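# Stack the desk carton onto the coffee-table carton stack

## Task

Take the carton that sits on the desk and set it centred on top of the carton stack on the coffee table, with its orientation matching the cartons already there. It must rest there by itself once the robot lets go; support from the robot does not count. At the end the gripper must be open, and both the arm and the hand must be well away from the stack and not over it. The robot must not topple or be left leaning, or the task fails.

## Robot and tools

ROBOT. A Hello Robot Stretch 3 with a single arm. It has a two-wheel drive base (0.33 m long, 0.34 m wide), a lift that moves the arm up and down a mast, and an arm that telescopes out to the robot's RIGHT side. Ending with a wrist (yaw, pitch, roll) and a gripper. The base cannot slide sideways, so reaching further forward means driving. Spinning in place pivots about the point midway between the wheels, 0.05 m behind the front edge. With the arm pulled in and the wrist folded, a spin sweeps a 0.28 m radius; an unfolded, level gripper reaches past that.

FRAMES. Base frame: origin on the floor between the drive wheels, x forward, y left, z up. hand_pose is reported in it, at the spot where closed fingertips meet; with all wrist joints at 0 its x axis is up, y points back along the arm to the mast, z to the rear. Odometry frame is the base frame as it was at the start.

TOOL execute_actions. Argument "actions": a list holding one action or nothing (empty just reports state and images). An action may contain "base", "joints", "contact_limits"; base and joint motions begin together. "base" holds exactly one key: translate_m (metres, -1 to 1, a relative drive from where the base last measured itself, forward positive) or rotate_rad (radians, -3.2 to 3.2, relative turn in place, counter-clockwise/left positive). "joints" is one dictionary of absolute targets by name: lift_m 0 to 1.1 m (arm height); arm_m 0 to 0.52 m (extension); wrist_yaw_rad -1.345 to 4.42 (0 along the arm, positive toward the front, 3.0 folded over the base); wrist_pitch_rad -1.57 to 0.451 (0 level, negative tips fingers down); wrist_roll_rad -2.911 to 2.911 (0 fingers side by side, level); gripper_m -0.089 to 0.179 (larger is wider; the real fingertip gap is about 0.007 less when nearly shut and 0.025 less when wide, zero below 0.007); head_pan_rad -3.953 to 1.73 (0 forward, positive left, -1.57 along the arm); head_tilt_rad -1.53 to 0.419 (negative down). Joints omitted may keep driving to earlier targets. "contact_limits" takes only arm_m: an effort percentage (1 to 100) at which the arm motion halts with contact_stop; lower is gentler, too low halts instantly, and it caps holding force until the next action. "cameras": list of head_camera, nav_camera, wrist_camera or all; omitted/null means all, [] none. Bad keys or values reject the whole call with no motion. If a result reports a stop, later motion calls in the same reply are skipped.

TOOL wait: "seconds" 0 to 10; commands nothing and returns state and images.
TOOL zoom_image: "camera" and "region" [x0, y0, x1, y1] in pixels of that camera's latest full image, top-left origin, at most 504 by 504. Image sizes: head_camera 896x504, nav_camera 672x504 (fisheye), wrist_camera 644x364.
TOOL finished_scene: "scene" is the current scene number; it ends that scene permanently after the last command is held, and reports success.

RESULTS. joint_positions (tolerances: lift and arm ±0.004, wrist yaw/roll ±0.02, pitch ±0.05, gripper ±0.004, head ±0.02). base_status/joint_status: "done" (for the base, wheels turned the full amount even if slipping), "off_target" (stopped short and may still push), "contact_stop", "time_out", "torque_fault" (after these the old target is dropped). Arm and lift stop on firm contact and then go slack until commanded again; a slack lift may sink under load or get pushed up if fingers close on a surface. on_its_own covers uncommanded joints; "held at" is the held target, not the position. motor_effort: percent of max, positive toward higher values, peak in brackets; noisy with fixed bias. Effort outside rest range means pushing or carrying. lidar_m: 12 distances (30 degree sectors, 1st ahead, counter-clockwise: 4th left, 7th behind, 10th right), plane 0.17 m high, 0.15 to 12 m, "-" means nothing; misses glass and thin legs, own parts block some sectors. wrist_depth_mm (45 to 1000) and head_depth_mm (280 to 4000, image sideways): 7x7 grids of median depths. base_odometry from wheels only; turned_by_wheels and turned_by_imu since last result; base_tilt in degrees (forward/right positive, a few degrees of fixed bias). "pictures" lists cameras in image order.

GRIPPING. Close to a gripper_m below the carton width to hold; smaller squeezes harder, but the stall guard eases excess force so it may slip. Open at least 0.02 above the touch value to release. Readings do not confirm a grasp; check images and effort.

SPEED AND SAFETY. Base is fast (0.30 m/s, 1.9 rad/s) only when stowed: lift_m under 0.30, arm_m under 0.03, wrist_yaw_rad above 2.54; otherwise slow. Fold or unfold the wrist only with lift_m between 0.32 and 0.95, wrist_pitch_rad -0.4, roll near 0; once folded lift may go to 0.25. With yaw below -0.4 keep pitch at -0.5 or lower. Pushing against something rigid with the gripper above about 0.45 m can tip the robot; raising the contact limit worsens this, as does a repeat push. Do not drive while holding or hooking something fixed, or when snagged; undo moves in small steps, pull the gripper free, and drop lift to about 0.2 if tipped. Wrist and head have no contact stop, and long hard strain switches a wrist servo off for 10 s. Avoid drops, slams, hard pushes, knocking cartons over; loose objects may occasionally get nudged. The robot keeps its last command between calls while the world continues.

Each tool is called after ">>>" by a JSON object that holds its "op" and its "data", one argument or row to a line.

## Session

>>> {"op": "execute_actions", "data": {
  "actions": []
}}

Scene clock: 0.00 s.
base_odometry: x=+0.000 y=+0.000 heading=+0.000 (m, m, rad; odometry frame)
turned_by_wheels: +0.000 (rad since the last result)
turned_by_imu: +0.000 (rad since the last result)
base_tilt: forward=-1.6 right=+0.0 (deg)
lidar_m: 1.85 1.27 2.27 1.29 1.10 1.10 1.24 2.08 1.69 2.39 2.44 2.34
head_depth_mm: 1973 2801 2855 2885 2883 2857 2274 / 1976 2985 3143 3135 3164 3096 2262 / 1970 3034 3398 3475 3446 3324 1828 / 1965 3000 3712 3779 3768 3401 1733 / 1976 3020 3454 3464 3498 3348 1554 / 1893 3013 3134 3132 3130 1541 1432 / 1807 2829 2864 2886 2886 2788 1433
base_status: not commanded
joint_positions: lift_m=+0.526 arm_m=+0.001 wrist_yaw_rad=+3.104 wrist_pitch_rad=-0.397 wrist_roll_rad=-0.004 gripper_m=+0.037 head_pan_rad=-0.017 head_tilt_rad=+0.000
joint_status: not commanded
motor_effort: left_wheel=+1 right_wheel=-1 lift_m=+38 arm_m=-1 wrist_yaw_rad=+0 wrist_pitch_rad=+10 wrist_roll_rad=+0 gripper_m=+0 head_pan_rad=+1 head_tilt_rad=+2 (%)
hand_pose: x=-0.0128 y=+0.0813 z=+0.5434 quat_wxyz=(+0.152, +0.694, +0.127, +0.692) (m; base frame)
wrist_depth_mm: 782 897 - - - - - / 830 971 - - - - - / 856 - - - - - - / 904 - - - - - - / 875 913 919 889 890 869 878 / 774 769 761 748 723 743 742 / 665 657 644 649 642 637 636
pictures: head_camera (sideways: a quarter turn clockwise sets it upright), nav_camera (sideways: a quarter turn counterclockwise sets it upright), wrist_camera
Images, in order (width x height): head_camera 896x504, nav_camera 672x504, wrist_camera 644x364.

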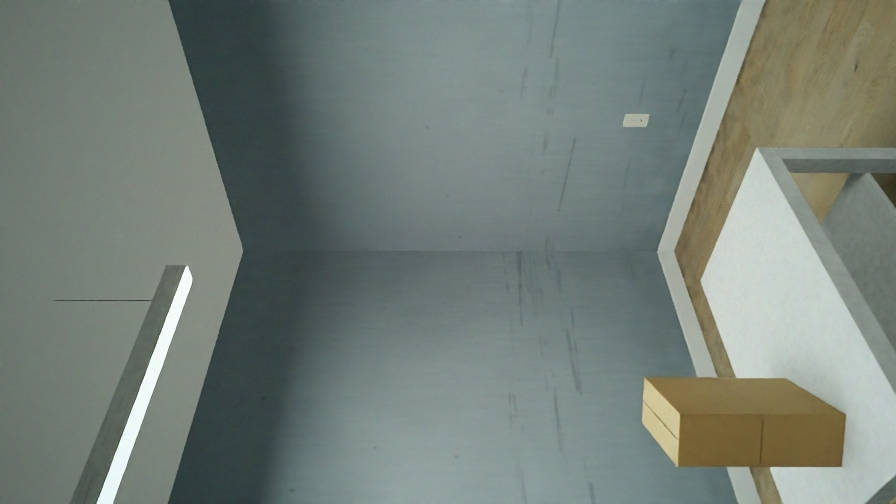

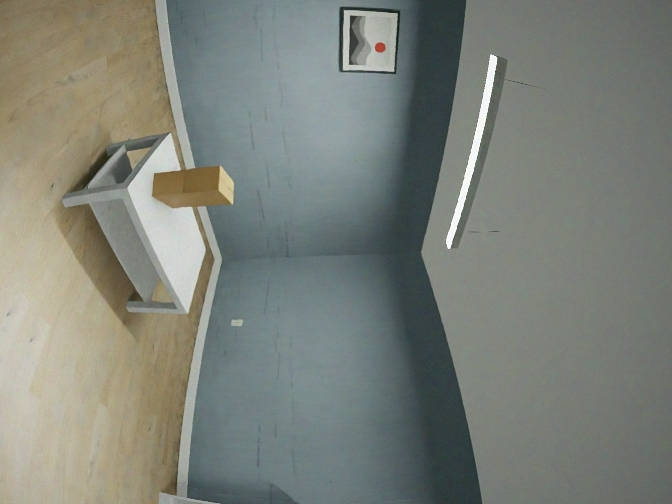

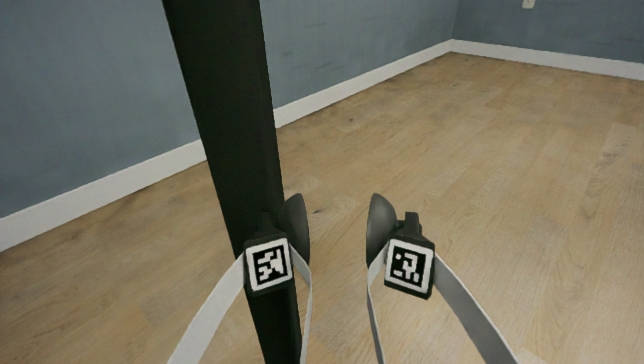

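>>> {"op": "execute_actions", "data": {
  "actions": [
    {"joints":{"head_pan_rad":-1.2,"head_tilt_rad":-0.4}}
  ],
  "cameras": ["head_camera","nav_camera"]
}}

>>> {"op": "execute_actions", "data": {
  "actions": [
    {"joints":{"head_pan_rad":0.2,"head_tilt_rad":-0.5}}
  ],
  "cameras": ["head_camera","nav_camera"]
}}

Scene clock: 1.90 s.
base_odometry: x=+0.000 y=+0.000 heading=+0.000 (m, m, rad; odometry frame)
turned_by_wheels: +0.000 (rad since the last result)
turned_by_imu: +0.000 (rad since the last result)
base_tilt: forward=-1.5 right=+0.0 (deg)
lidar_m: 1.84 1.27 2.28 1.29 1.10 1.10 1.24 2.08 1.69 2.38 2.44 2.35
head_depth_mm: 2776 2961 2989 3119 2282 1749 1414 / 2712 2916 3180 3305 2327 1749 1414 / 2589 2795 3009 3190 2314 1755 1410 / 2527 2692 2895 3071 2306 1760 1422 / 2409 2545 2637 2742 2315 1757 1417 / 2332 2459 2576 2767 2321 1744 1415 / 2247 2364 2509 2621 2316 1762 1419
base_status: not commanded
joint_positions: lift_m=+0.526 arm_m=+0.001 wrist_yaw_rad=+3.104 wrist_pitch_rad=-0.397 wrist_roll_rad=-0.004 gripper_m=+0.037 head_pan_rad=-1.193 head_tilt_rad=-0.395
joint_status: all done
motor_effort: left_wheel=+1(1) right_wheel=-1(0) lift_m=+38(38) arm_m=-1(1) wrist_yaw_rad=-1(1) wrist_pitch_rad=+10(10) wrist_roll_rad=+0(0) gripper_m=+0(0) head_pan_rad=-3(42) head_tilt_rad=-2(24) (%)
hand_pose: x=-0.0128 y=+0.0813 z=+0.5434 quat_wxyz=(+0.152, +0.694, +0.127, +0.692) (m; base frame)
wrist_depth_mm: 780 902 - - - - - / 838 944 - - - - - / 863 - - - - - - / 909 - - - - - - / 879 933 913 891 908 873 879 / 778 758 762 754 729 754 737 / 667 666 649 646 645 644 638
pictures: head_camera (sideways: a quarter turn clockwise sets it upright), nav_camera (sideways: a quarter turn counterclockwise sets it upright)
Images, in order (width x height): head_camera 896x504, nav_camera 672x504.

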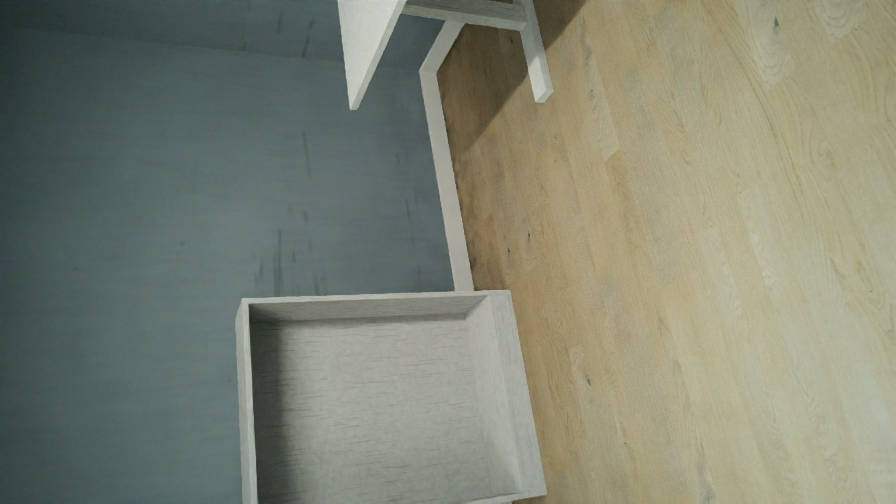

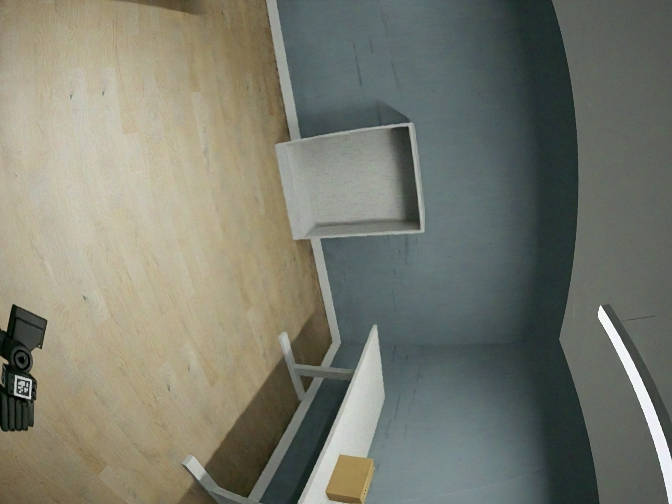

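Scene clock: 3.17 s.
base_odometry: x=+0.000 y=+0.000 heading=+0.000 (m, m, rad; odometry frame)
turned_by_wheels: +0.000 (rad since the last result)
turned_by_imu: +0.000 (rad since the last result)
base_tilt: forward=-1.5 right=-0.1 (deg)
lidar_m: 1.84 1.27 2.28 1.29 1.10 1.10 1.25 2.08 1.69 2.38 2.44 2.35
head_depth_mm: 2959 3156 3363 2377 2013 1594 1314 / 3146 3440 3669 1961 2002 1591 1322 / 2942 3228 3535 1871 1906 1595 1315 / 2772 3009 1723 1675 1810 1591 1317 / 2623 2836 3037 1771 1890 1597 1327 / 2455 2668 2908 2607 2027 1601 1325 / 2339 2501 2735 2760 2025 1603 1326
base_status: not commanded
joint_positions: lift_m=+0.526 arm_m=+0.001 wrist_yaw_rad=+3.104 wrist_pitch_rad=-0.397 wrist_roll_rad=-0.004 gripper_m=+0.037 head_pan_rad=+0.193 head_tilt_rad=-0.494
joint_status: all done
motor_effort: left_wheel=+1(1) right_wheel=-1(1) lift_m=+38(38) arm_m=-1(1) wrist_yaw_rad=+0(1) wrist_pitch_rad=+10(9) wrist_roll_rad=+0(0) gripper_m=+0(0) head_pan_rad=+5(43) head_tilt_rad=-3(13) (%)
hand_pose: x=-0.0128 y=+0.0813 z=+0.5434 quat_wxyz=(+0.152, +0.694, +0.127, +0.692) (m; base frame)
wrist_depth_mm: 775 908 - - - - - / 825 968 - - - - - / 860 - - - - - - / 914 - - - - - - / 891 913 917 897 910 879 864 / 789 766 757 753 713 739 728 / 675 656 648 651 650 649 633
pictures: head_camera (sideways: a quarter turn clockwise sets it upright), nav_camera (sideways: a quarter turn counterclockwise sets it upright)
Images, in order (width x height): head_camera 896x504, nav_camera 672x504.

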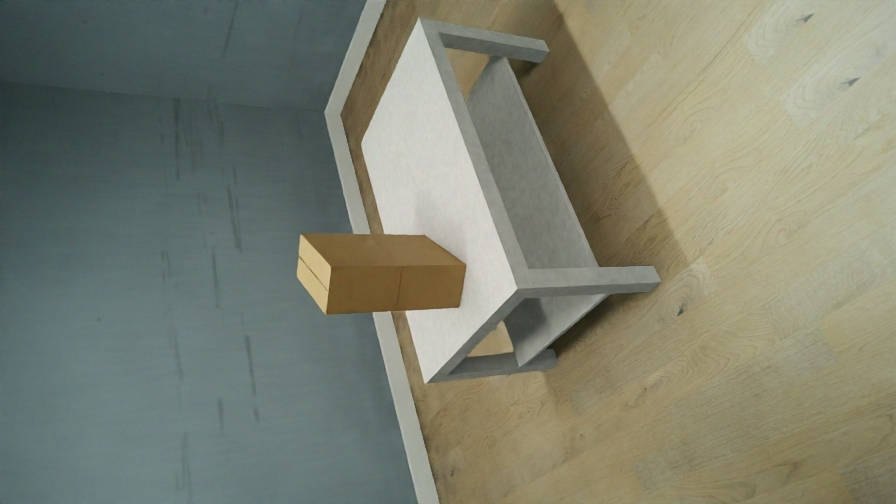

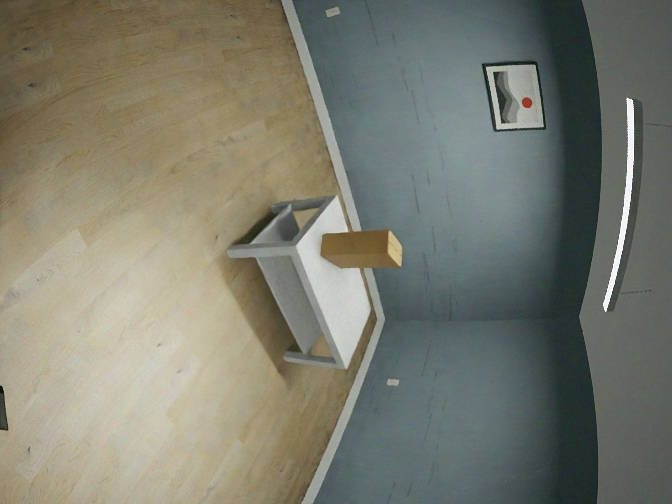

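>>> {"op": "execute_actions", "data": {
  "actions": [
    {"joints":{"head_pan_rad":-2.0,"head_tilt_rad":-0.4}}
  ],
  "cameras": ["head_camera","nav_camera"]
}}

Scene clock: 5.23 s.
base_odometry: x=+0.000 y=+0.000 heading=+0.000 (m, m, rad; odometry frame)
turned_by_wheels: +0.000 (rad since the last result)
turned_by_imu: +0.000 (rad since the last result)
base_tilt: forward=-1.6 right=-0.1 (deg)
lidar_m: 1.85 1.27 2.27 1.28 1.10 1.10 1.24 2.08 1.69 2.39 2.44 2.34
head_depth_mm: 1744 1843 1983 2122 2217 1723 1407 / 1801 1928 2064 2239 2254 1734 1399 / 1861 2008 2084 1900 2085 1721 1397 / 1942 2094 2180 1776 2271 1733 1403 / 2032 2173 2253 2554 2280 1730 1402 / 2107 2265 2378 2715 2264 1736 1412 / 2193 2386 2493 2829 2279 1742 1410
base_status: not commanded
joint_positions: lift_m=+0.526 arm_m=+0.001 wrist_yaw_rad=+3.104 wrist_pitch_rad=-0.397 wrist_roll_rad=-0.004 gripper_m=+0.037 head_pan_rad=-1.993 head_tilt_rad=-0.409
joint_status: all done
motor_effort: left_wheel=+1(1) right_wheel=-1(0) lift_m=+38(38) arm_m=-1(1) wrist_yaw_rad=+0(0) wrist_pitch_rad=+10(9) wrist_roll_rad=+0(0) gripper_m=+1(0) head_pan_rad=-3(41) head_tilt_rad=+3(14) (%)
hand_pose: x=-0.0128 y=+0.0813 z=+0.5434 quat_wxyz=(+0.152, +0.694, +0.127, +0.692) (m; base frame)
wrist_depth_mm: 778 901 - - - - - / 813 945 - - - - - / 860 - - - - - - / 904 - - - - - - / 876 909 906 893 896 885 871 / 771 757 766 749 734 737 730 / 678 663 652 647 647 635 634
pictures: head_camera (sideways: a quarter turn clockwise sets it upright), nav_camera (sideways: a quarter turn counterclockwise sets it upright)
Images, in order (width x height): head_camera 896x504, nav_camera 672x504.

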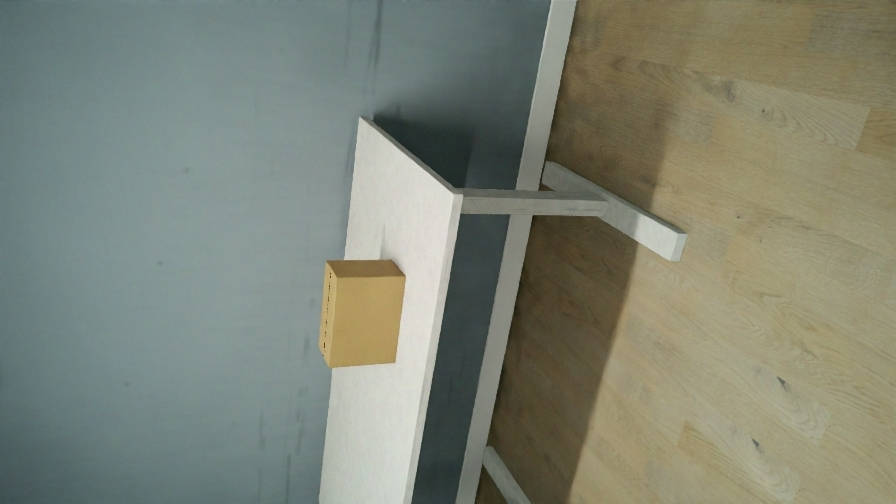

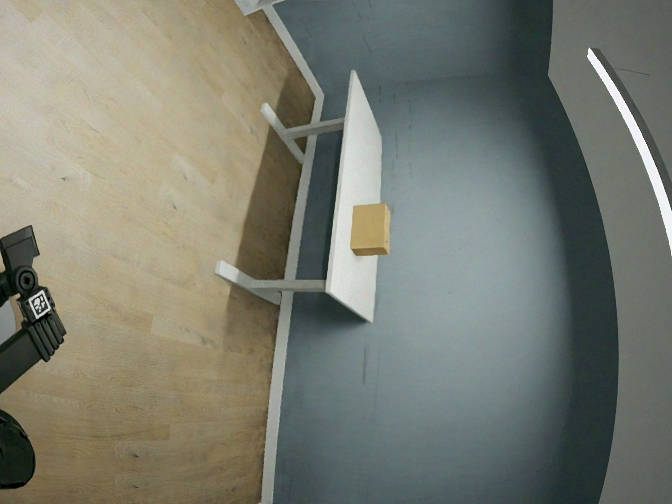

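>>> {"op": "execute_actions", "data": {
  "actions": [
    {"base":{"rotate_rad":-1.70},"joints":{"wrist_yaw_rad":0.0,"gripper_m":0.179,"head_pan_rad":-0.5,"head_tilt_rad":-0.7}}
  ],
  "cameras": []
}}

>>> {"op": "execute_actions", "data": {
  "actions": [
    {"base":{"translate_m":1.0},"joints":{"lift_m":1.1,"wrist_pitch_rad":-1.57,"wrist_roll_rad":1.37}}
  ],
  "cameras": ["head_camera","nav_camera"]
}}

Scene clock: 12.17 s.
base_odometry: x=+0.000 y=+0.000 heading=-1.700 (m, m, rad; odometry frame)
turned_by_wheels: -1.700 (rad since the last result)
turned_by_imu: -1.686 (rad since the last result)
base_tilt: forward=-1.6 right=+0.1 (deg)
lidar_m: 2.25 2.44 2.34 1.84 2.71 2.67 1.40 1.11 1.10 1.16 1.80 1.69
head_depth_mm: 1750 1949 2232 2019 1633 1371 1189 / 1777 2005 2265 2021 1637 1378 1190 / 1795 2027 2317 2007 1638 1383 1196 / 1828 2040 2326 2032 1650 1379 1201 / 1862 1751 2295 2016 1646 1377 1194 / 1888 1555 2422 2036 1651 1377 1197 / 1898 1489 2435 2039 1652 1395 1203
base_status: done
joint_positions: lift_m=+0.526 arm_m=+0.001 wrist_yaw_rad=+0.003 wrist_pitch_rad=-0.397 wrist_roll_rad=-0.004 gripper_m=+0.179 head_pan_rad=-0.507 head_tilt_rad=-0.691
joint_status: all done
motor_effort: left_wheel=+4(8) right_wheel=-3(6) lift_m=+38(38) arm_m=-1(1) wrist_yaw_rad=-1(3) wrist_pitch_rad=+9(10) wrist_roll_rad=+0(0) gripper_m=+1(100) head_pan_rad=+5(43) head_tilt_rad=-4(24) (%)
hand_pose: x=-0.0209 y=-0.3725 z=+0.5434 quat_wxyz=(+0.695, +0.141, -0.691, -0.139) (m; base frame)
wrist_depth_mm: - - - - 807 703 615 / - - - - 872 750 662 / - - - - 960 813 702 / - - - - - 866 758 / 909 956 897 902 902 877 776 / 782 730 761 742 743 730 - / 663 658 653 654 651 652 626
pictures: none
No camera images: the call's "cameras" was empty. Leave "cameras" out to get every camera's image.

Scene clock: 23.40 s.
base_odometry: x=-0.129 y=-0.992 heading=-1.700 (m, m, rad; odometry frame)
turned_by_wheels: +0.000 (rad since the last result)
turned_by_imu: +0.003 (rad since the last result)
base_tilt: forward=-1.7 right=+0.0 (deg)
lidar_m: 1.39 1.41 1.72 1.92 3.40 1.91 2.16 1.70 1.69 1.62 1.30 0.82
head_depth_mm: 1052 1182 1148 882 720 1371 1185 / 1074 1199 1151 882 739 1346 1192 / 1093 1224 1105 858 741 1375 1183 / 1112 1249 790 816 763 1382 1192 / 1133 1275 790 835 785 1386 1192 / 1154 1305 1072 848 787 1381 1192 / 1177 1333 1169 893 1529 1386 1200
base_status: done
joint_positions: lift_m=+1.100 arm_m=+0.001 wrist_yaw_rad=+0.003 wrist_pitch_rad=-1.562 wrist_roll_rad=+1.366 gripper_m=+0.179 head_pan_rad=-0.507 head_tilt_rad=-0.691
joint_status: all done
motor_effort: left_wheel=+3(9) right_wheel=-2(3) lift_m=+45(49) arm_m=-1(1) wrist_yaw_rad=-2(1) wrist_pitch_rad=-4(9) wrist_roll_rad=+1(1) gripper_m=+1(1) head_pan_rad=+4(4) head_tilt_rad=-4(4) (%)
hand_pose: x=-0.0216 y=-0.1233 z=+0.9820 quat_wxyz=(+0.074, +0.073, -0.706, -0.701) (m; base frame)
wrist_depth_mm: - - - - - - - / - - - - - - - / - - - - - - - / - - - - - - - / - - - - - - - / - - - - - - - / 503 494 - - - - -
pictures: head_camera (sideways: a quarter turn clockwise sets it upright), nav_camera (sideways: a quarter turn counterclockwise sets it upright)
Images, in order (width x height): head_camera 896x504, nav_camera 672x504.

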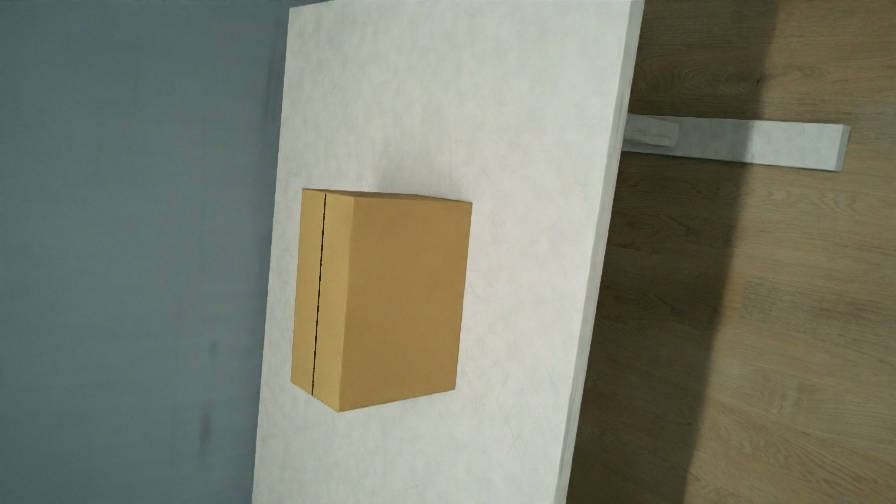

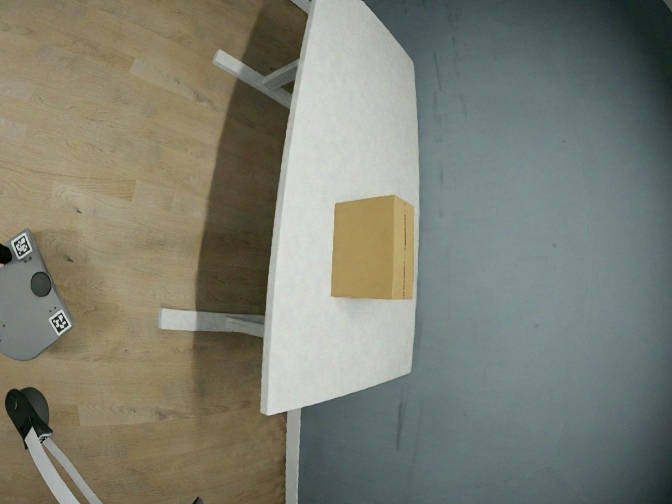

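>>> {"op": "execute_actions", "data": {
  "actions": [
    {"base":{"translate_m":0.305},"joints":{"wrist_roll_rad":1.57}}
  ],
  "cameras": []
}}

>>> {"op": "execute_actions", "data": {
  "actions": [
    {"base":{"rotate_rad":0.93},"joints":{"head_pan_rad":-1.57,"head_tilt_rad":-0.85}}
  ],
  "cameras": []
}}

>>> {"op": "execute_actions", "data": {
  "actions": [
    {"joints":{"arm_m":0.37}}
  ]
}}

Scene clock: 29.13 s.
base_odometry: x=-0.168 y=-1.294 heading=-1.700 (m, m, rad; odometry frame)
turned_by_wheels: +0.000 (rad since the last result)
turned_by_imu: +0.000 (rad since the last result)
base_tilt: forward=-1.5 right=+0.0 (deg)
lidar_m: 1.13 1.12 1.56 1.88 2.73 2.15 2.40 1.89 1.87 1.32 0.63 1.04
head_depth_mm: 845 945 1054 828 559 604 522 / 860 963 1060 604 570 606 523 / 876 985 1082 605 585 607 534 / 894 1008 1099 608 601 607 546 / 904 1022 1110 890 703 608 558 / 925 1046 1131 889 724 609 1129 / 941 1068 1158 891 724 609 1153
base_status: done
joint_positions: lift_m=+1.100 arm_m=+0.001 wrist_yaw_rad=+0.003 wrist_pitch_rad=-1.562 wrist_roll_rad=+1.566 gripper_m=+0.179 head_pan_rad=-0.507 head_tilt_rad=-0.691
joint_status: all done
motor_effort: left_wheel=+3(9) right_wheel=-2(1) lift_m=+45(45) arm_m=-1(1) wrist_yaw_rad=-1(2) wrist_pitch_rad=-4(5) wrist_roll_rad=+1(1) gripper_m=+0(0) head_pan_rad=+4(4) head_tilt_rad=-4(4) (%)
hand_pose: x=-0.0216 y=-0.1233 z=+0.9820 quat_wxyz=(+0.003, +0.002, -0.710, -0.704) (m; base frame)
wrist_depth_mm: - - - - - - - / - - - - - - - / - - - - - - - / - 434 - - - - - / 462 448 452 - - - - / 475 473 458 - - - - / 494 488 481 471 - - -
pictures: none
No camera images: the call's "cameras" was empty. Leave "cameras" out to get every camera's image.

Scene clock: 31.60 s.
base_odometry: x=-0.168 y=-1.294 heading=-0.770 (m, m, rad; odometry frame)
turned_by_wheels: +0.930 (rad since the last result)
turned_by_imu: +0.921 (rad since the last result)
base_tilt: forward=-1.6 right=+0.0 (deg)
lidar_m: 1.56 1.88 2.26 2.15 2.66 1.93 1.87 1.46 0.62 1.04 1.09 1.13
head_depth_mm: - - - - - 569 1122 / - - - - - - - / - - - - - 1215 1140 / 921 1041 617 - - 571 1136 / 921 1048 621 554 - 596 1141 / 929 1049 915 756 646 596 1143 / 931 1055 921 760 647 597 1146
base_status: done
joint_positions: lift_m=+1.100 arm_m=+0.001 wrist_yaw_rad=+0.003 wrist_pitch_rad=-1.562 wrist_roll_rad=+1.566 gripper_m=+0.179 head_pan_rad=-1.563 head_tilt_rad=-0.839
joint_status: all done
motor_effort: left_wheel=-1(5) right_wheel=+1(6) lift_m=+46(45) arm_m=-1(1) wrist_yaw_rad=+0(1) wrist_pitch_rad=-5(5) wrist_roll_rad=+1(1) gripper_m=+1(1) head_pan_rad=-3(41) head_tilt_rad=-5(16) (%)
hand_pose: x=-0.0216 y=-0.1233 z=+0.9820 quat_wxyz=(+0.003, +0.002, -0.710, -0.704) (m; base frame)
wrist_depth_mm: 392 386 384 - - - - / 395 397 399 - - - - / 341 413 414 - - - - / 337 429 433 - - - - / 340 441 447 - - - - / 321 470 468 - - - - / 499 491 482 - - - -
pictures: none
No camera images: the call's "cameras" was empty. Leave "cameras" out to get every camera's image.

Scene clock: 35.53 s.
base_odometry: x=-0.168 y=-1.294 heading=-0.770 (m, m, rad; odometry frame)
turned_by_wheels: +0.000 (rad since the last result)
turned_by_imu: -0.001 (rad since the last result)
base_tilt: forward=-1.6 right=+0.0 (deg)
lidar_m: 1.55 1.88 2.26 2.16 2.66 1.93 1.87 1.47 0.63 1.04 1.09 1.12
head_depth_mm: 921 1022 901 749 639 578 1123 / 924 1023 853 580 641 581 1121 / - 1031 616 583 642 581 1135 / 935 1033 617 584 643 582 1135 / 923 1048 619 587 643 595 1140 / 926 1048 914 754 646 595 1142 / 933 1050 916 756 646 595 1143
base_status: not commanded
joint_positions: lift_m=+1.100 arm_m=+0.370 wrist_yaw_rad=+0.002 wrist_pitch_rad=-1.563 wrist_roll_rad=+1.567 gripper_m=+0.179 head_pan_rad=-1.563 head_tilt_rad=-0.840
joint_status: all done
motor_effort: left_wheel=-1(1) right_wheel=+1(1) lift_m=+46(45) arm_m=+5(5) wrist_yaw_rad=-1(3) wrist_pitch_rad=-4(4) wrist_roll_rad=+1(1) gripper_m=+1(0) head_pan_rad=-3(3) head_tilt_rad=-5(5) (%)
hand_pose: x=-0.0216 y=-0.4923 z=+0.9820 quat_wxyz=(+0.002, +0.001, -0.710, -0.704) (m; base frame)
wrist_depth_mm: 387 384 378 375 374 370 - / 404 399 395 221 222 381 - / 421 413 412 230 230 394 - / 433 435 424 239 238 411 - / 456 442 442 247 249 427 - / 472 469 462 256 259 442 - / 499 490 482 269 463 - -
pictures: head_camera (sideways: a quarter turn clockwise sets it upright), nav_camera (sideways: a quarter turn counterclockwise sets it upright), wrist_camera
Images, in order (width x height): head_camera 896x504, nav_camera 672x504, wrist_camera 644x364.

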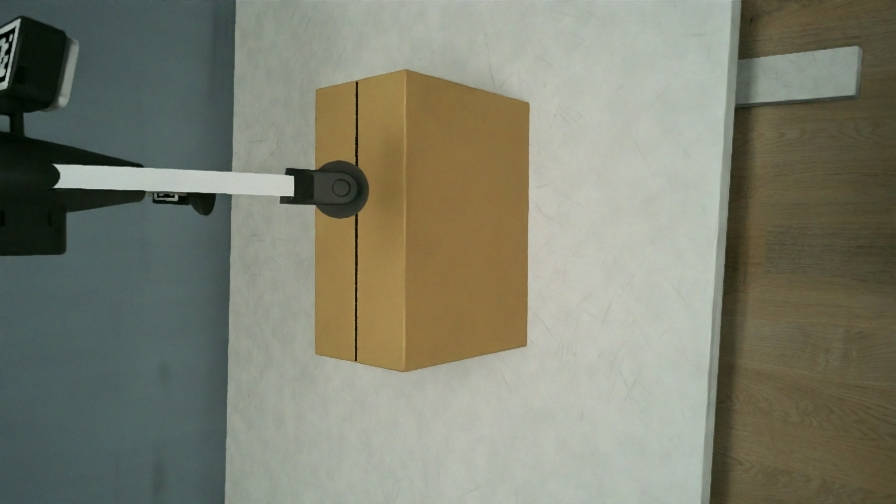

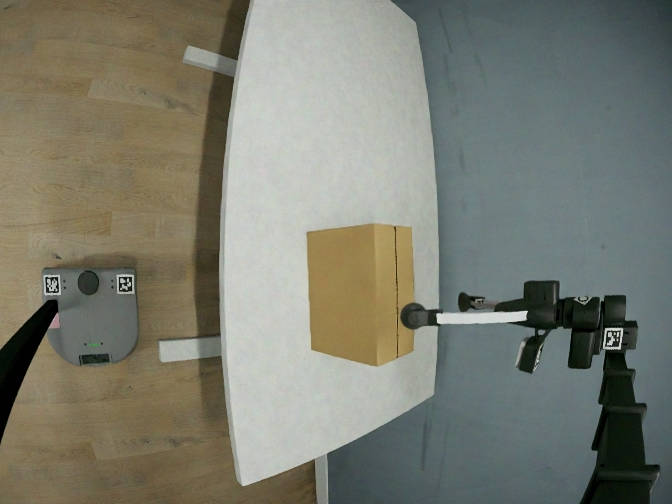

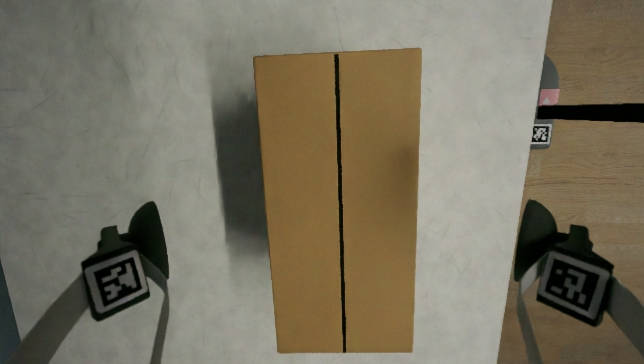

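>>> {"op": "execute_actions", "data": {
  "actions": [
    {"base":{"translate_m":0.02},"joints":{"lift_m":1.0}}
  ],
  "cameras": ["wrist_camera"]
}}

>>> {"op": "execute_actions", "data": {
  "actions": [
    {"joints":{"lift_m":0.977}}
  ],
  "cameras": ["wrist_camera"]
}}

Scene clock: 38.13 s.
base_odometry: x=-0.153 y=-1.308 heading=-0.770 (m, m, rad; odometry frame)
turned_by_wheels: +0.000 (rad since the last result)
turned_by_imu: -0.001 (rad since the last result)
base_tilt: forward=-1.6 right=+0.1 (deg)
lidar_m: 1.54 1.85 2.25 2.15 2.69 1.95 1.89 1.47 0.63 1.04 1.08 1.10
head_depth_mm: 921 1023 903 730 639 579 1124 / - 1025 614 580 641 579 1136 / - - 599 601 642 581 1133 / 921 1039 618 584 643 583 1139 / 924 1045 887 604 644 596 1139 / 928 1052 913 757 646 595 1144 / 933 1055 915 759 647 598 1140
base_status: done
joint_positions: lift_m=+1.000 arm_m=+0.370 wrist_yaw_rad=+0.002 wrist_pitch_rad=-1.563 wrist_roll_rad=+1.567 gripper_m=+0.179 head_pan_rad=-1.563 head_tilt_rad=-0.840
joint_status: all done
motor_effort: left_wheel=-1(3) right_wheel=+1(5) lift_m=+30(40) arm_m=+5(5) wrist_yaw_rad=-2(0) wrist_pitch_rad=-4(4) wrist_roll_rad=+1(1) gripper_m=+0(1) head_pan_rad=-3(3) head_tilt_rad=-4(5) (%)
hand_pose: x=-0.0216 y=-0.4923 z=+0.8825 quat_wxyz=(+0.002, +0.001, -0.710, -0.704) (m; base frame)
wrist_depth_mm: 296 293 124 122 121 277 280 / 306 304 129 127 125 289 290 / 320 314 134 131 130 297 302 / 331 328 139 137 135 309 - / 346 337 145 142 140 322 - / 358 354 152 148 146 339 - / 375 373 159 154 152 348 -
pictures: wrist_camera
Images, in order (width x height): wrist_camera 644x364.

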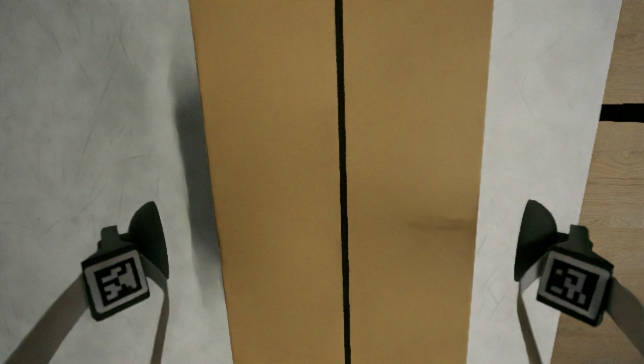

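Scene clock: 39.10 s.
base_odometry: x=-0.153 y=-1.308 heading=-0.770 (m, m, rad; odometry frame)
turned_by_wheels: +0.000 (rad since the last result)
turned_by_imu: +0.000 (rad since the last result)
base_tilt: forward=-1.6 right=+0.1 (deg)
lidar_m: 1.54 1.86 2.25 2.16 2.68 1.96 1.89 1.46 0.63 1.04 1.08 1.11
head_depth_mm: 932 1022 902 729 639 580 1121 / - 1021 612 580 641 582 1139 / - - 600 581 642 580 1139 / 918 1033 616 584 643 583 1138 / 924 1045 888 603 647 596 1141 / 928 1049 915 758 645 596 1141 / 931 1056 915 759 646 596 1140
base_status: not commanded
joint_positions: lift_m=+0.977 arm_m=+0.370 wrist_yaw_rad=+0.002 wrist_pitch_rad=-1.563 wrist_roll_rad=+1.567 gripper_m=+0.179 head_pan_rad=-1.563 head_tilt_rad=-0.840
joint_status: all done
motor_effort: left_wheel=-1(1) right_wheel=+1(1) lift_m=+30(29) arm_m=+5(5) wrist_yaw_rad=-2(1) wrist_pitch_rad=-4(4) wrist_roll_rad=+1(1) gripper_m=+0(1) head_pan_rad=-3(3) head_tilt_rad=-4(5) (%)
hand_pose: x=-0.0216 y=-0.4923 z=+0.8596 quat_wxyz=(+0.002, +0.001, -0.710, -0.704) (m; base frame)
wrist_depth_mm: 274 270 102 102 100 100 257 / 283 280 106 105 104 104 268 / 294 291 110 109 108 108 277 / 307 302 114 113 112 112 292 / 320 315 119 117 116 116 - / 332 329 124 123 121 122 - / 349 346 130 128 126 319 -
pictures: wrist_camera
Images, in order (width x height): wrist_camera 644x364.

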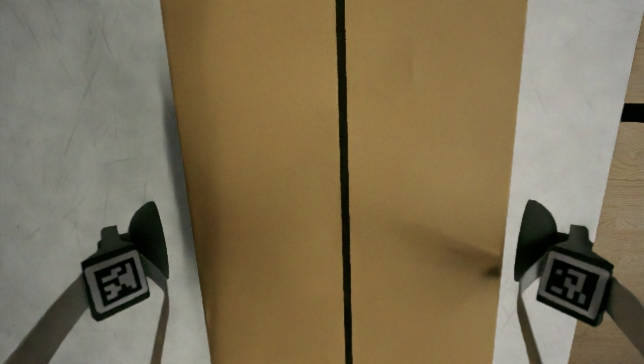

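>>> {"op": "execute_actions", "data": {
  "actions": [
    {"joints":{"gripper_m":0.085}}
  ],
  "cameras": ["wrist_camera"]
}}

>>> {"op": "execute_actions", "data": {
  "actions": [
    {"joints":{"lift_m":1.1,"head_pan_rad":-1.57}}
  ],
  "cameras": ["wrist_camera","head_camera"]
}}

Scene clock: 41.43 s.
base_odometry: x=-0.153 y=-1.308 heading=-0.770 (m, m, rad; odometry frame)
turned_by_wheels: +0.000 (rad since the last result)
turned_by_imu: -0.001 (rad since the last result)
base_tilt: forward=-1.7 right=+0.0 (deg)
lidar_m: 1.54 1.85 2.25 2.15 2.68 1.96 1.89 1.47 0.63 1.04 1.08 1.11
head_depth_mm: 930 1019 902 733 639 580 1125 / - 1022 616 580 642 580 1135 / - - 597 602 643 581 1137 / 921 1032 617 585 643 581 1142 / 923 1042 887 609 644 595 1143 / 930 1052 913 757 646 595 1141 / 931 1055 916 757 647 597 1145
base_status: not commanded
joint_positions: lift_m=+0.977 arm_m=+0.370 wrist_yaw_rad=+0.002 wrist_pitch_rad=-1.571 wrist_roll_rad=+1.567 gripper_m=+0.087 head_pan_rad=-1.563 head_tilt_rad=-0.840
joint_status: all done
motor_effort: left_wheel=-1(1) right_wheel=+1(1) lift_m=+30(29) arm_m=+5(5) wrist_yaw_rad=+0(2) wrist_pitch_rad=+1(4) wrist_roll_rad=+1(1) gripper_m=-30(100) head_pan_rad=-3(3) head_tilt_rad=-5(5) (%)
hand_pose: x=-0.0216 y=-0.4902 z=+0.8597 quat_wxyz=(+0.002, +0.001, -0.707, -0.707) (m; base frame)
wrist_depth_mm: 273 269 103 102 101 102 259 / 281 279 107 106 105 106 270 / 293 291 111 110 109 275 281 / 306 301 115 114 113 289 293 / 318 313 120 119 117 117 - / 331 329 125 123 123 122 - / 348 344 130 129 128 323 -
pictures: wrist_camera
Images, in order (width x height): wrist_camera 644x364.

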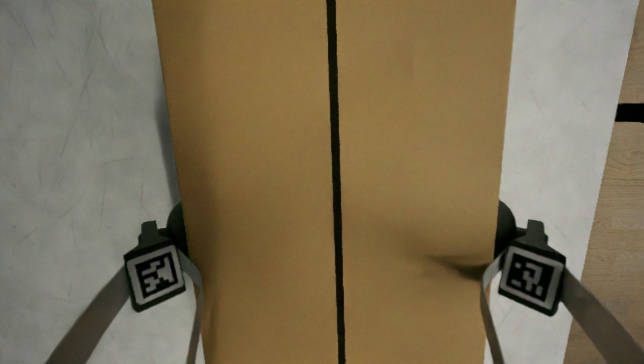

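Scene clock: 43.40 s.
base_odometry: x=-0.153 y=-1.308 heading=-0.770 (m, m, rad; odometry frame)
turned_by_wheels: +0.000 (rad since the last result)
turned_by_imu: +0.000 (rad since the last result)
base_tilt: forward=-1.6 right=+0.1 (deg)
lidar_m: 1.54 1.85 2.25 2.16 2.68 1.96 1.89 1.47 0.63 1.04 1.09 1.11
head_depth_mm: 924 997 489 731 639 580 1117 / 926 982 477 584 640 580 1134 / - 753 485 586 641 581 1140 / 938 991 480 589 643 582 1141 / 924 1000 482 702 644 595 1141 / 929 1048 915 756 647 596 1140 / 932 1057 918 757 647 596 1145
base_status: not commanded
joint_positions: lift_m=+1.100 arm_m=+0.370 wrist_yaw_rad=+0.002 wrist_pitch_rad=-1.566 wrist_roll_rad=+1.567 gripper_m=+0.090 head_pan_rad=-1.563 head_tilt_rad=-0.840
joint_status: all done
motor_effort: left_wheel=-1(1) right_wheel=+1(1) lift_m=+47(48) arm_m=+5(5) wrist_yaw_rad=-1(1) wrist_pitch_rad=-2(3) wrist_roll_rad=+1(1) gripper_m=-24(30) head_pan_rad=-3(4) head_tilt_rad=-5(5) (%)
hand_pose: x=-0.0216 y=-0.4914 z=+0.9821 quat_wxyz=(+0.002, +0.001, -0.709, -0.706) (m; base frame)
wrist_depth_mm: 388 379 108 106 106 107 - / 402 394 112 110 109 244 - / 419 413 116 114 114 115 - / 434 428 120 119 118 408 - / 449 451 125 124 123 124 - / 468 467 131 129 127 128 - / 487 488 136 135 133 - -
pictures: head_camera (sideways: a quarter turn clockwise sets it upright), wrist_camera
Images, in order (width x height): head_camera 896x504, wrist_camera 644x364.

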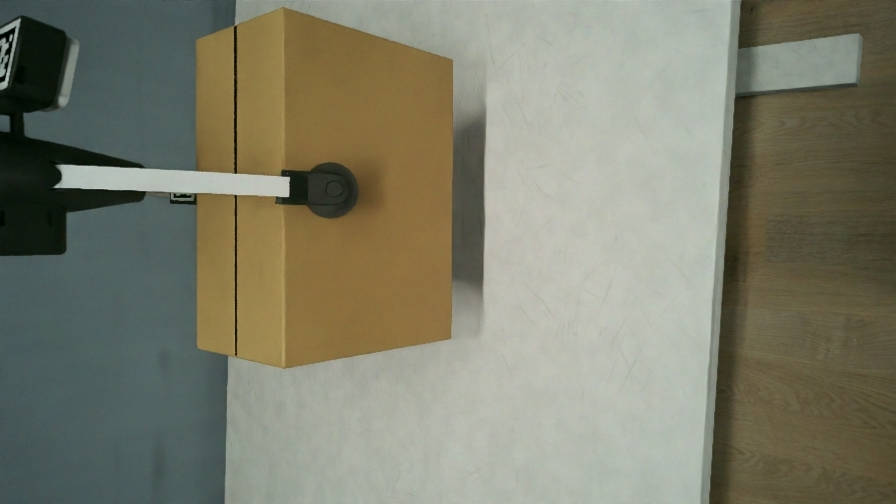

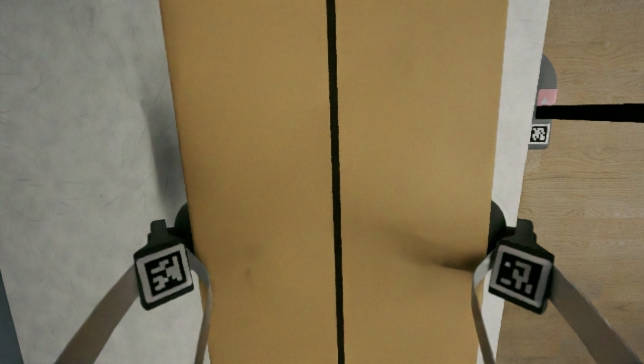

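>>> {"op": "execute_actions", "data": {
  "actions": [
    {"joints":{"arm_m":0.0}}
  ],
  "cameras": []
}}

>>> {"op": "execute_actions", "data": {
  "actions": [
    {"base":{"rotate_rad":1.545},"joints":{"head_pan_rad":0.0,"head_tilt_rad":-0.5}}
  ],
  "cameras": []
}}

>>> {"op": "execute_actions", "data": {
  "actions": [
    {"base":{"translate_m":1.0}}
  ],
  "cameras": ["head_camera","nav_camera"]
}}

Scene clock: 51.10 s.
base_odometry: x=-0.153 y=-1.308 heading=-0.770 (m, m, rad; odometry frame)
turned_by_wheels: +0.000 (rad since the last result)
turned_by_imu: -0.002 (rad since the last result)
base_tilt: forward=-1.6 right=+0.0 (deg)
lidar_m: 1.54 1.85 2.25 2.16 2.68 1.95 1.89 1.46 0.63 1.04 1.08 1.11
head_depth_mm: - - - - - - - / - - - - - - - / - - - - - - - / 919 1037 909 - - - - / 923 1045 912 796 - - - / 927 1054 915 755 645 - - / 932 1056 917 757 645 585 -
base_status: not commanded
joint_positions: lift_m=+1.100 arm_m=+0.001 wrist_yaw_rad=+0.002 wrist_pitch_rad=-1.566 wrist_roll_rad=+1.567 gripper_m=+0.090 head_pan_rad=-1.563 head_tilt_rad=-0.840
joint_status: all done
motor_effort: left_wheel=-1(1) right_wheel=+1(1) lift_m=+47(46) arm_m=-6(7) wrist_yaw_rad=-1(2) wrist_pitch_rad=-3(3) wrist_roll_rad=+1(1) gripper_m=-24(24) head_pan_rad=-3(3) head_tilt_rad=-5(5) (%)
hand_pose: x=-0.0216 y=-0.1228 z=+0.9820 quat_wxyz=(+0.002, +0.001, -0.709, -0.706) (m; base frame)
wrist_depth_mm: 384 382 107 107 106 106 - / 406 400 111 110 110 - - / 422 413 116 114 113 113 - / 432 433 120 119 118 - - / 454 449 125 124 123 124 - / 475 472 131 129 127 128 - / 493 487 137 134 133 - -
pictures: none
No camera images: the call's "cameras" was empty. Leave "cameras" out to get every camera's image.

Scene clock: 54.53 s.
base_odometry: x=-0.153 y=-1.308 heading=+0.775 (m, m, rad; odometry frame)
turned_by_wheels: +1.545 (rad since the last result)
turned_by_imu: +1.530 (rad since the last result)
base_tilt: forward=-1.5 right=+0.1 (deg)
lidar_m: 2.16 2.77 1.96 1.89 1.51 0.63 1.04 1.08 1.11 1.54 1.84 2.25
head_depth_mm: 3228 3556 3746 2554 1977 1561 1304 / 3254 3514 3315 2563 1985 1574 1309 / 3255 3606 2646 2534 2001 1568 1312 / 3240 3484 2426 2560 1997 1581 1312 / 3229 3538 3768 2560 1990 1575 1309 / 3302 3579 3840 2705 1989 1582 1313 / 3263 3548 3795 2696 1988 1577 1312
base_status: done
joint_positions: lift_m=+1.100 arm_m=+0.001 wrist_yaw_rad=+0.002 wrist_pitch_rad=-1.566 wrist_roll_rad=+1.567 gripper_m=+0.090 head_pan_rad=-0.007 head_tilt_rad=-0.507
joint_status: all done
motor_effort: left_wheel=-1(5) right_wheel=+1(3) lift_m=+47(46) arm_m=-6(6) wrist_yaw_rad=-2(1) wrist_pitch_rad=-3(3) wrist_roll_rad=+1(1) gripper_m=-24(24) head_pan_rad=+5(43) head_tilt_rad=+3(23) (%)
hand_pose: x=-0.0216 y=-0.1228 z=+0.9820 quat_wxyz=(+0.002, +0.001, -0.709, -0.706) (m; base frame)
wrist_depth_mm: - - 107 106 106 107 - / - - 112 110 109 - - / - - 116 114 113 114 - / - - 120 119 118 - - / - - 125 124 123 124 - / - - 131 129 128 128 - / - - 137 135 133 - -
pictures: none
No camera images: the call's "cameras" was empty. Leave "cameras" out to get every camera's image.

Scene clock: 65.77 s.
base_odometry: x=+0.561 y=-0.608 heading=+0.775 (m, m, rad; odometry frame)
turned_by_wheels: +0.000 (rad since the last result)
turned_by_imu: +0.002 (rad since the last result)
base_tilt: forward=-1.4 right=+0.0 (deg)
lidar_m: 1.16 2.79 2.01 1.93 1.97 2.13 1.60 1.84 1.65 1.51 1.89 1.32
head_depth_mm: 2329 2527 2840 1725 1580 1566 1308 / 2341 2550 2819 1722 1584 1572 1309 / 2332 2558 2747 1619 1590 1580 1312 / 2340 2562 2722 1514 1592 1575 1308 / 2322 2587 2789 2338 1490 1580 1310 / 2340 2575 2826 2702 1985 1578 1310 / 2352 2587 2830 2698 1986 1590 1310
base_status: done
joint_positions: lift_m=+1.100 arm_m=+0.001 wrist_yaw_rad=+0.002 wrist_pitch_rad=-1.566 wrist_roll_rad=+1.567 gripper_m=+0.090 head_pan_rad=-0.007 head_tilt_rad=-0.507
joint_status: not commanded
motor_effort: left_wheel=-2(3) right_wheel=+1(5) lift_m=+47(47) arm_m=-6(6) wrist_yaw_rad=-1(1) wrist_pitch_rad=-3(3) wrist_roll_rad=+1(1) gripper_m=-24(24) head_pan_rad=+4(4) head_tilt_rad=+3(3) (%)
hand_pose: x=-0.0216 y=-0.1228 z=+0.9820 quat_wxyz=(+0.002, +0.001, -0.709, -0.706) (m; base frame)
wrist_depth_mm: - - 108 107 106 107 - / - - 111 110 110 - - / - - 116 115 113 114 - / - - 120 119 118 - - / - - 125 124 122 123 - / - - 131 129 127 128 - / - - 136 135 133 - -
pictures: head_camera (sideways: a quarter turn clockwise sets it upright), nav_camera (sideways: a quarter turn counterclockwise sets it upright)
Images, in order (width x height): head_camera 896x504, nav_camera 672x504.

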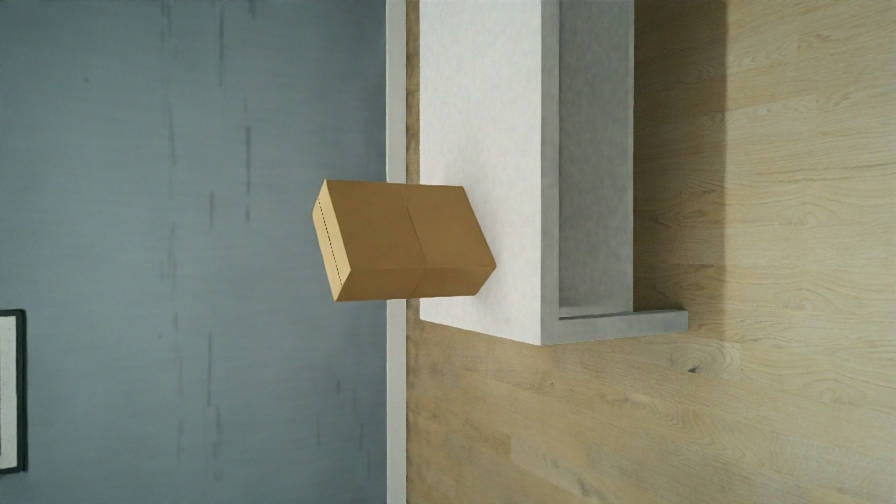

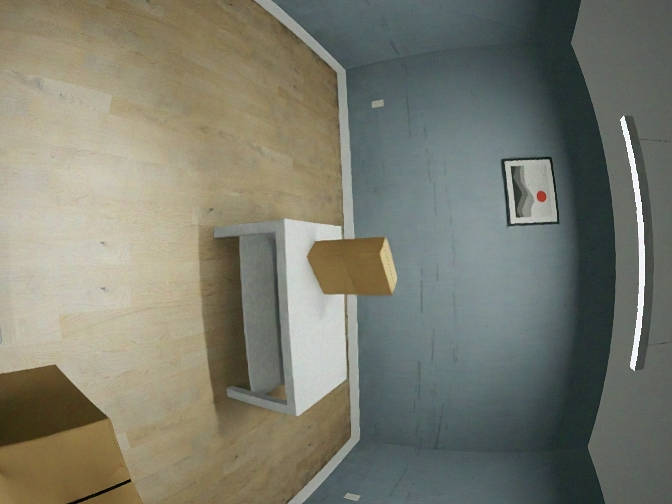

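>>> {"op": "execute_actions", "data": {
  "actions": [
    {"base":{"translate_m":0.9},"joints":{"wrist_roll_rad":0.88}}
  ],
  "cameras": []
}}

>>> {"op": "execute_actions", "data": {
  "actions": [
    {"base":{"rotate_rad":1.583},"joints":{"head_pan_rad":-1.57,"head_tilt_rad":-0.8}}
  ]
}}

Scene clock: 77.23 s.
base_odometry: x=+1.204 y=+0.021 heading=+0.775 (m, m, rad; odometry frame)
turned_by_wheels: +0.000 (rad since the last result)
turned_by_imu: +0.002 (rad since the last result)
base_tilt: forward=-1.6 right=+0.1 (deg)
lidar_m: 0.77 0.31 2.02 1.94 2.01 2.71 2.49 2.19 1.71 1.82 0.67 0.98
head_depth_mm: 1527 1681 1848 2057 1975 1023 850 / 1542 1683 1851 2061 1970 997 852 / 1542 1683 1854 2068 739 684 797 / 1551 1691 1851 2066 1978 625 701 / 1550 1697 1862 2072 1970 606 667 / 1556 1702 1867 2077 1996 1501 855 / 1554 1703 1863 2100 1990 1588 1313
base_status: done
joint_positions: lift_m=+1.100 arm_m=+0.001 wrist_yaw_rad=+0.002 wrist_pitch_rad=-1.566 wrist_roll_rad=+0.884 gripper_m=+0.090 head_pan_rad=-0.007 head_tilt_rad=-0.507
joint_status: all done
motor_effort: left_wheel=-2(4) right_wheel=+1(6) lift_m=+47(47) arm_m=-6(6) wrist_yaw_rad=-2(0) wrist_pitch_rad=-3(2) wrist_roll_rad=-2(3) gripper_m=-24(25) head_pan_rad=+4(4) head_tilt_rad=+3(3) (%)
hand_pose: x=-0.0217 y=-0.1229 z=+0.9820 quat_wxyz=(+0.239, +0.238, -0.667, -0.664) (m; base frame)
wrist_depth_mm: - - 108 106 105 107 - / - - 112 111 109 - - / 695 708 116 115 113 - - / 717 712 120 119 118 - - / 735 734 125 124 122 123 - / 780 753 131 129 128 128 - / - 800 137 135 133 - -
pictures: none
No camera images: the call's "cameras" was empty. Leave "cameras" out to get every camera's image.

Scene clock: 80.73 s.
base_odometry: x=+1.204 y=+0.021 heading=+2.358 (m, m, rad; odometry frame)
turned_by_wheels: +1.583 (rad since the last result)
turned_by_imu: +1.567 (rad since the last result)
base_tilt: forward=-1.6 right=+0.0 (deg)
lidar_m: 1.95 2.01 2.71 2.49 2.19 1.72 1.81 0.67 0.98 0.77 0.31 2.02
head_depth_mm: - - - - - - - / - - - - - - - / 1580 - - - - - - / 1620 1846 2082 668 - - - / 1617 1856 2108 676 727 852 - / 1633 1863 2102 1812 1500 881 - / 1628 1877 2113 1813 1534 1313 1199
base_status: done
joint_positions: lift_m=+1.100 arm_m=+0.001 wrist_yaw_rad=+0.002 wrist_pitch_rad=-1.566 wrist_roll_rad=+0.884 gripper_m=+0.090 head_pan_rad=-1.563 head_tilt_rad=-0.790
joint_status: all done
motor_effort: left_wheel=-1(8) right_wheel=+1(4) lift_m=+46(46) arm_m=-6(6) wrist_yaw_rad=-1(2) wrist_pitch_rad=-3(3) wrist_roll_rad=-2(2) gripper_m=-24(25) head_pan_rad=-3(41) head_tilt_rad=-4(24) (%)
hand_pose: x=-0.0217 y=-0.1229 z=+0.9820 quat_wxyz=(+0.239, +0.238, -0.667, -0.664) (m; base frame)
wrist_depth_mm: 313 386 108 107 106 107 - / 396 468 111 110 109 - - / - 694 116 115 113 - - / - - 120 119 118 - - / - - 125 124 123 124 - / - - 131 129 128 128 - / - - 137 134 133 - -
pictures: head_camera (sideways: a quarter turn clockwise sets it upright), nav_camera (sideways: a quarter turn counterclockwise sets it upright), wrist_camera
Images, in order (width x height): head_camera 896x504, nav_camera 672x504, wrist_camera 644x364.

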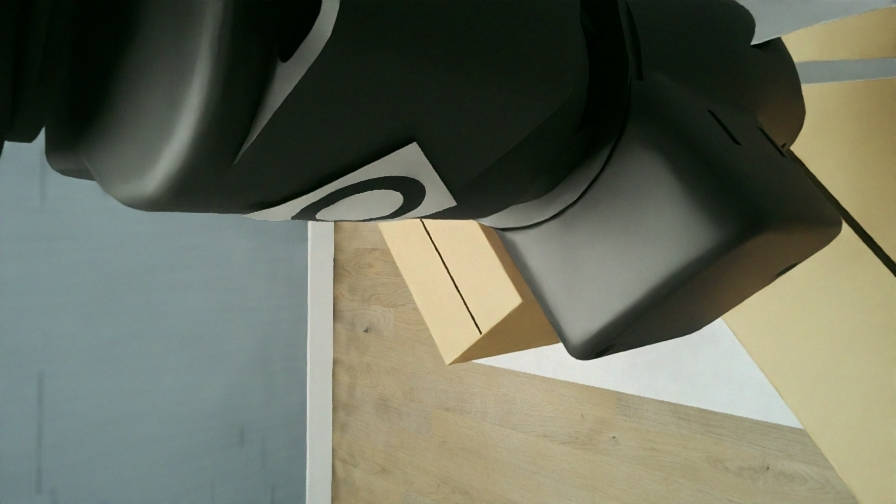

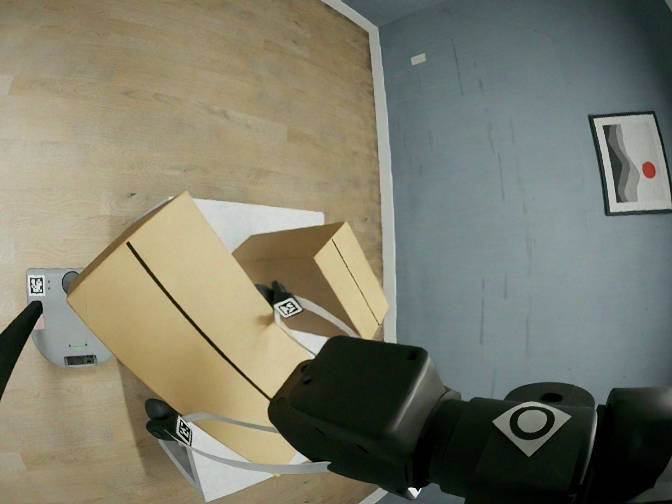

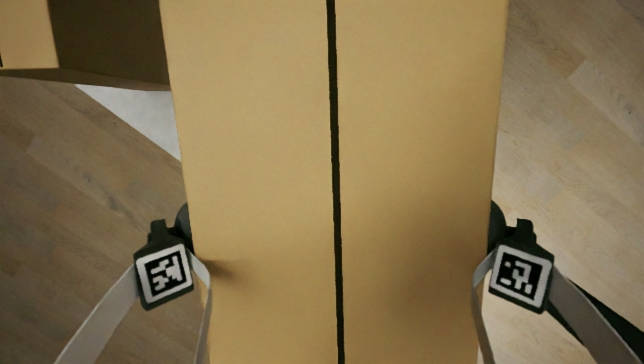

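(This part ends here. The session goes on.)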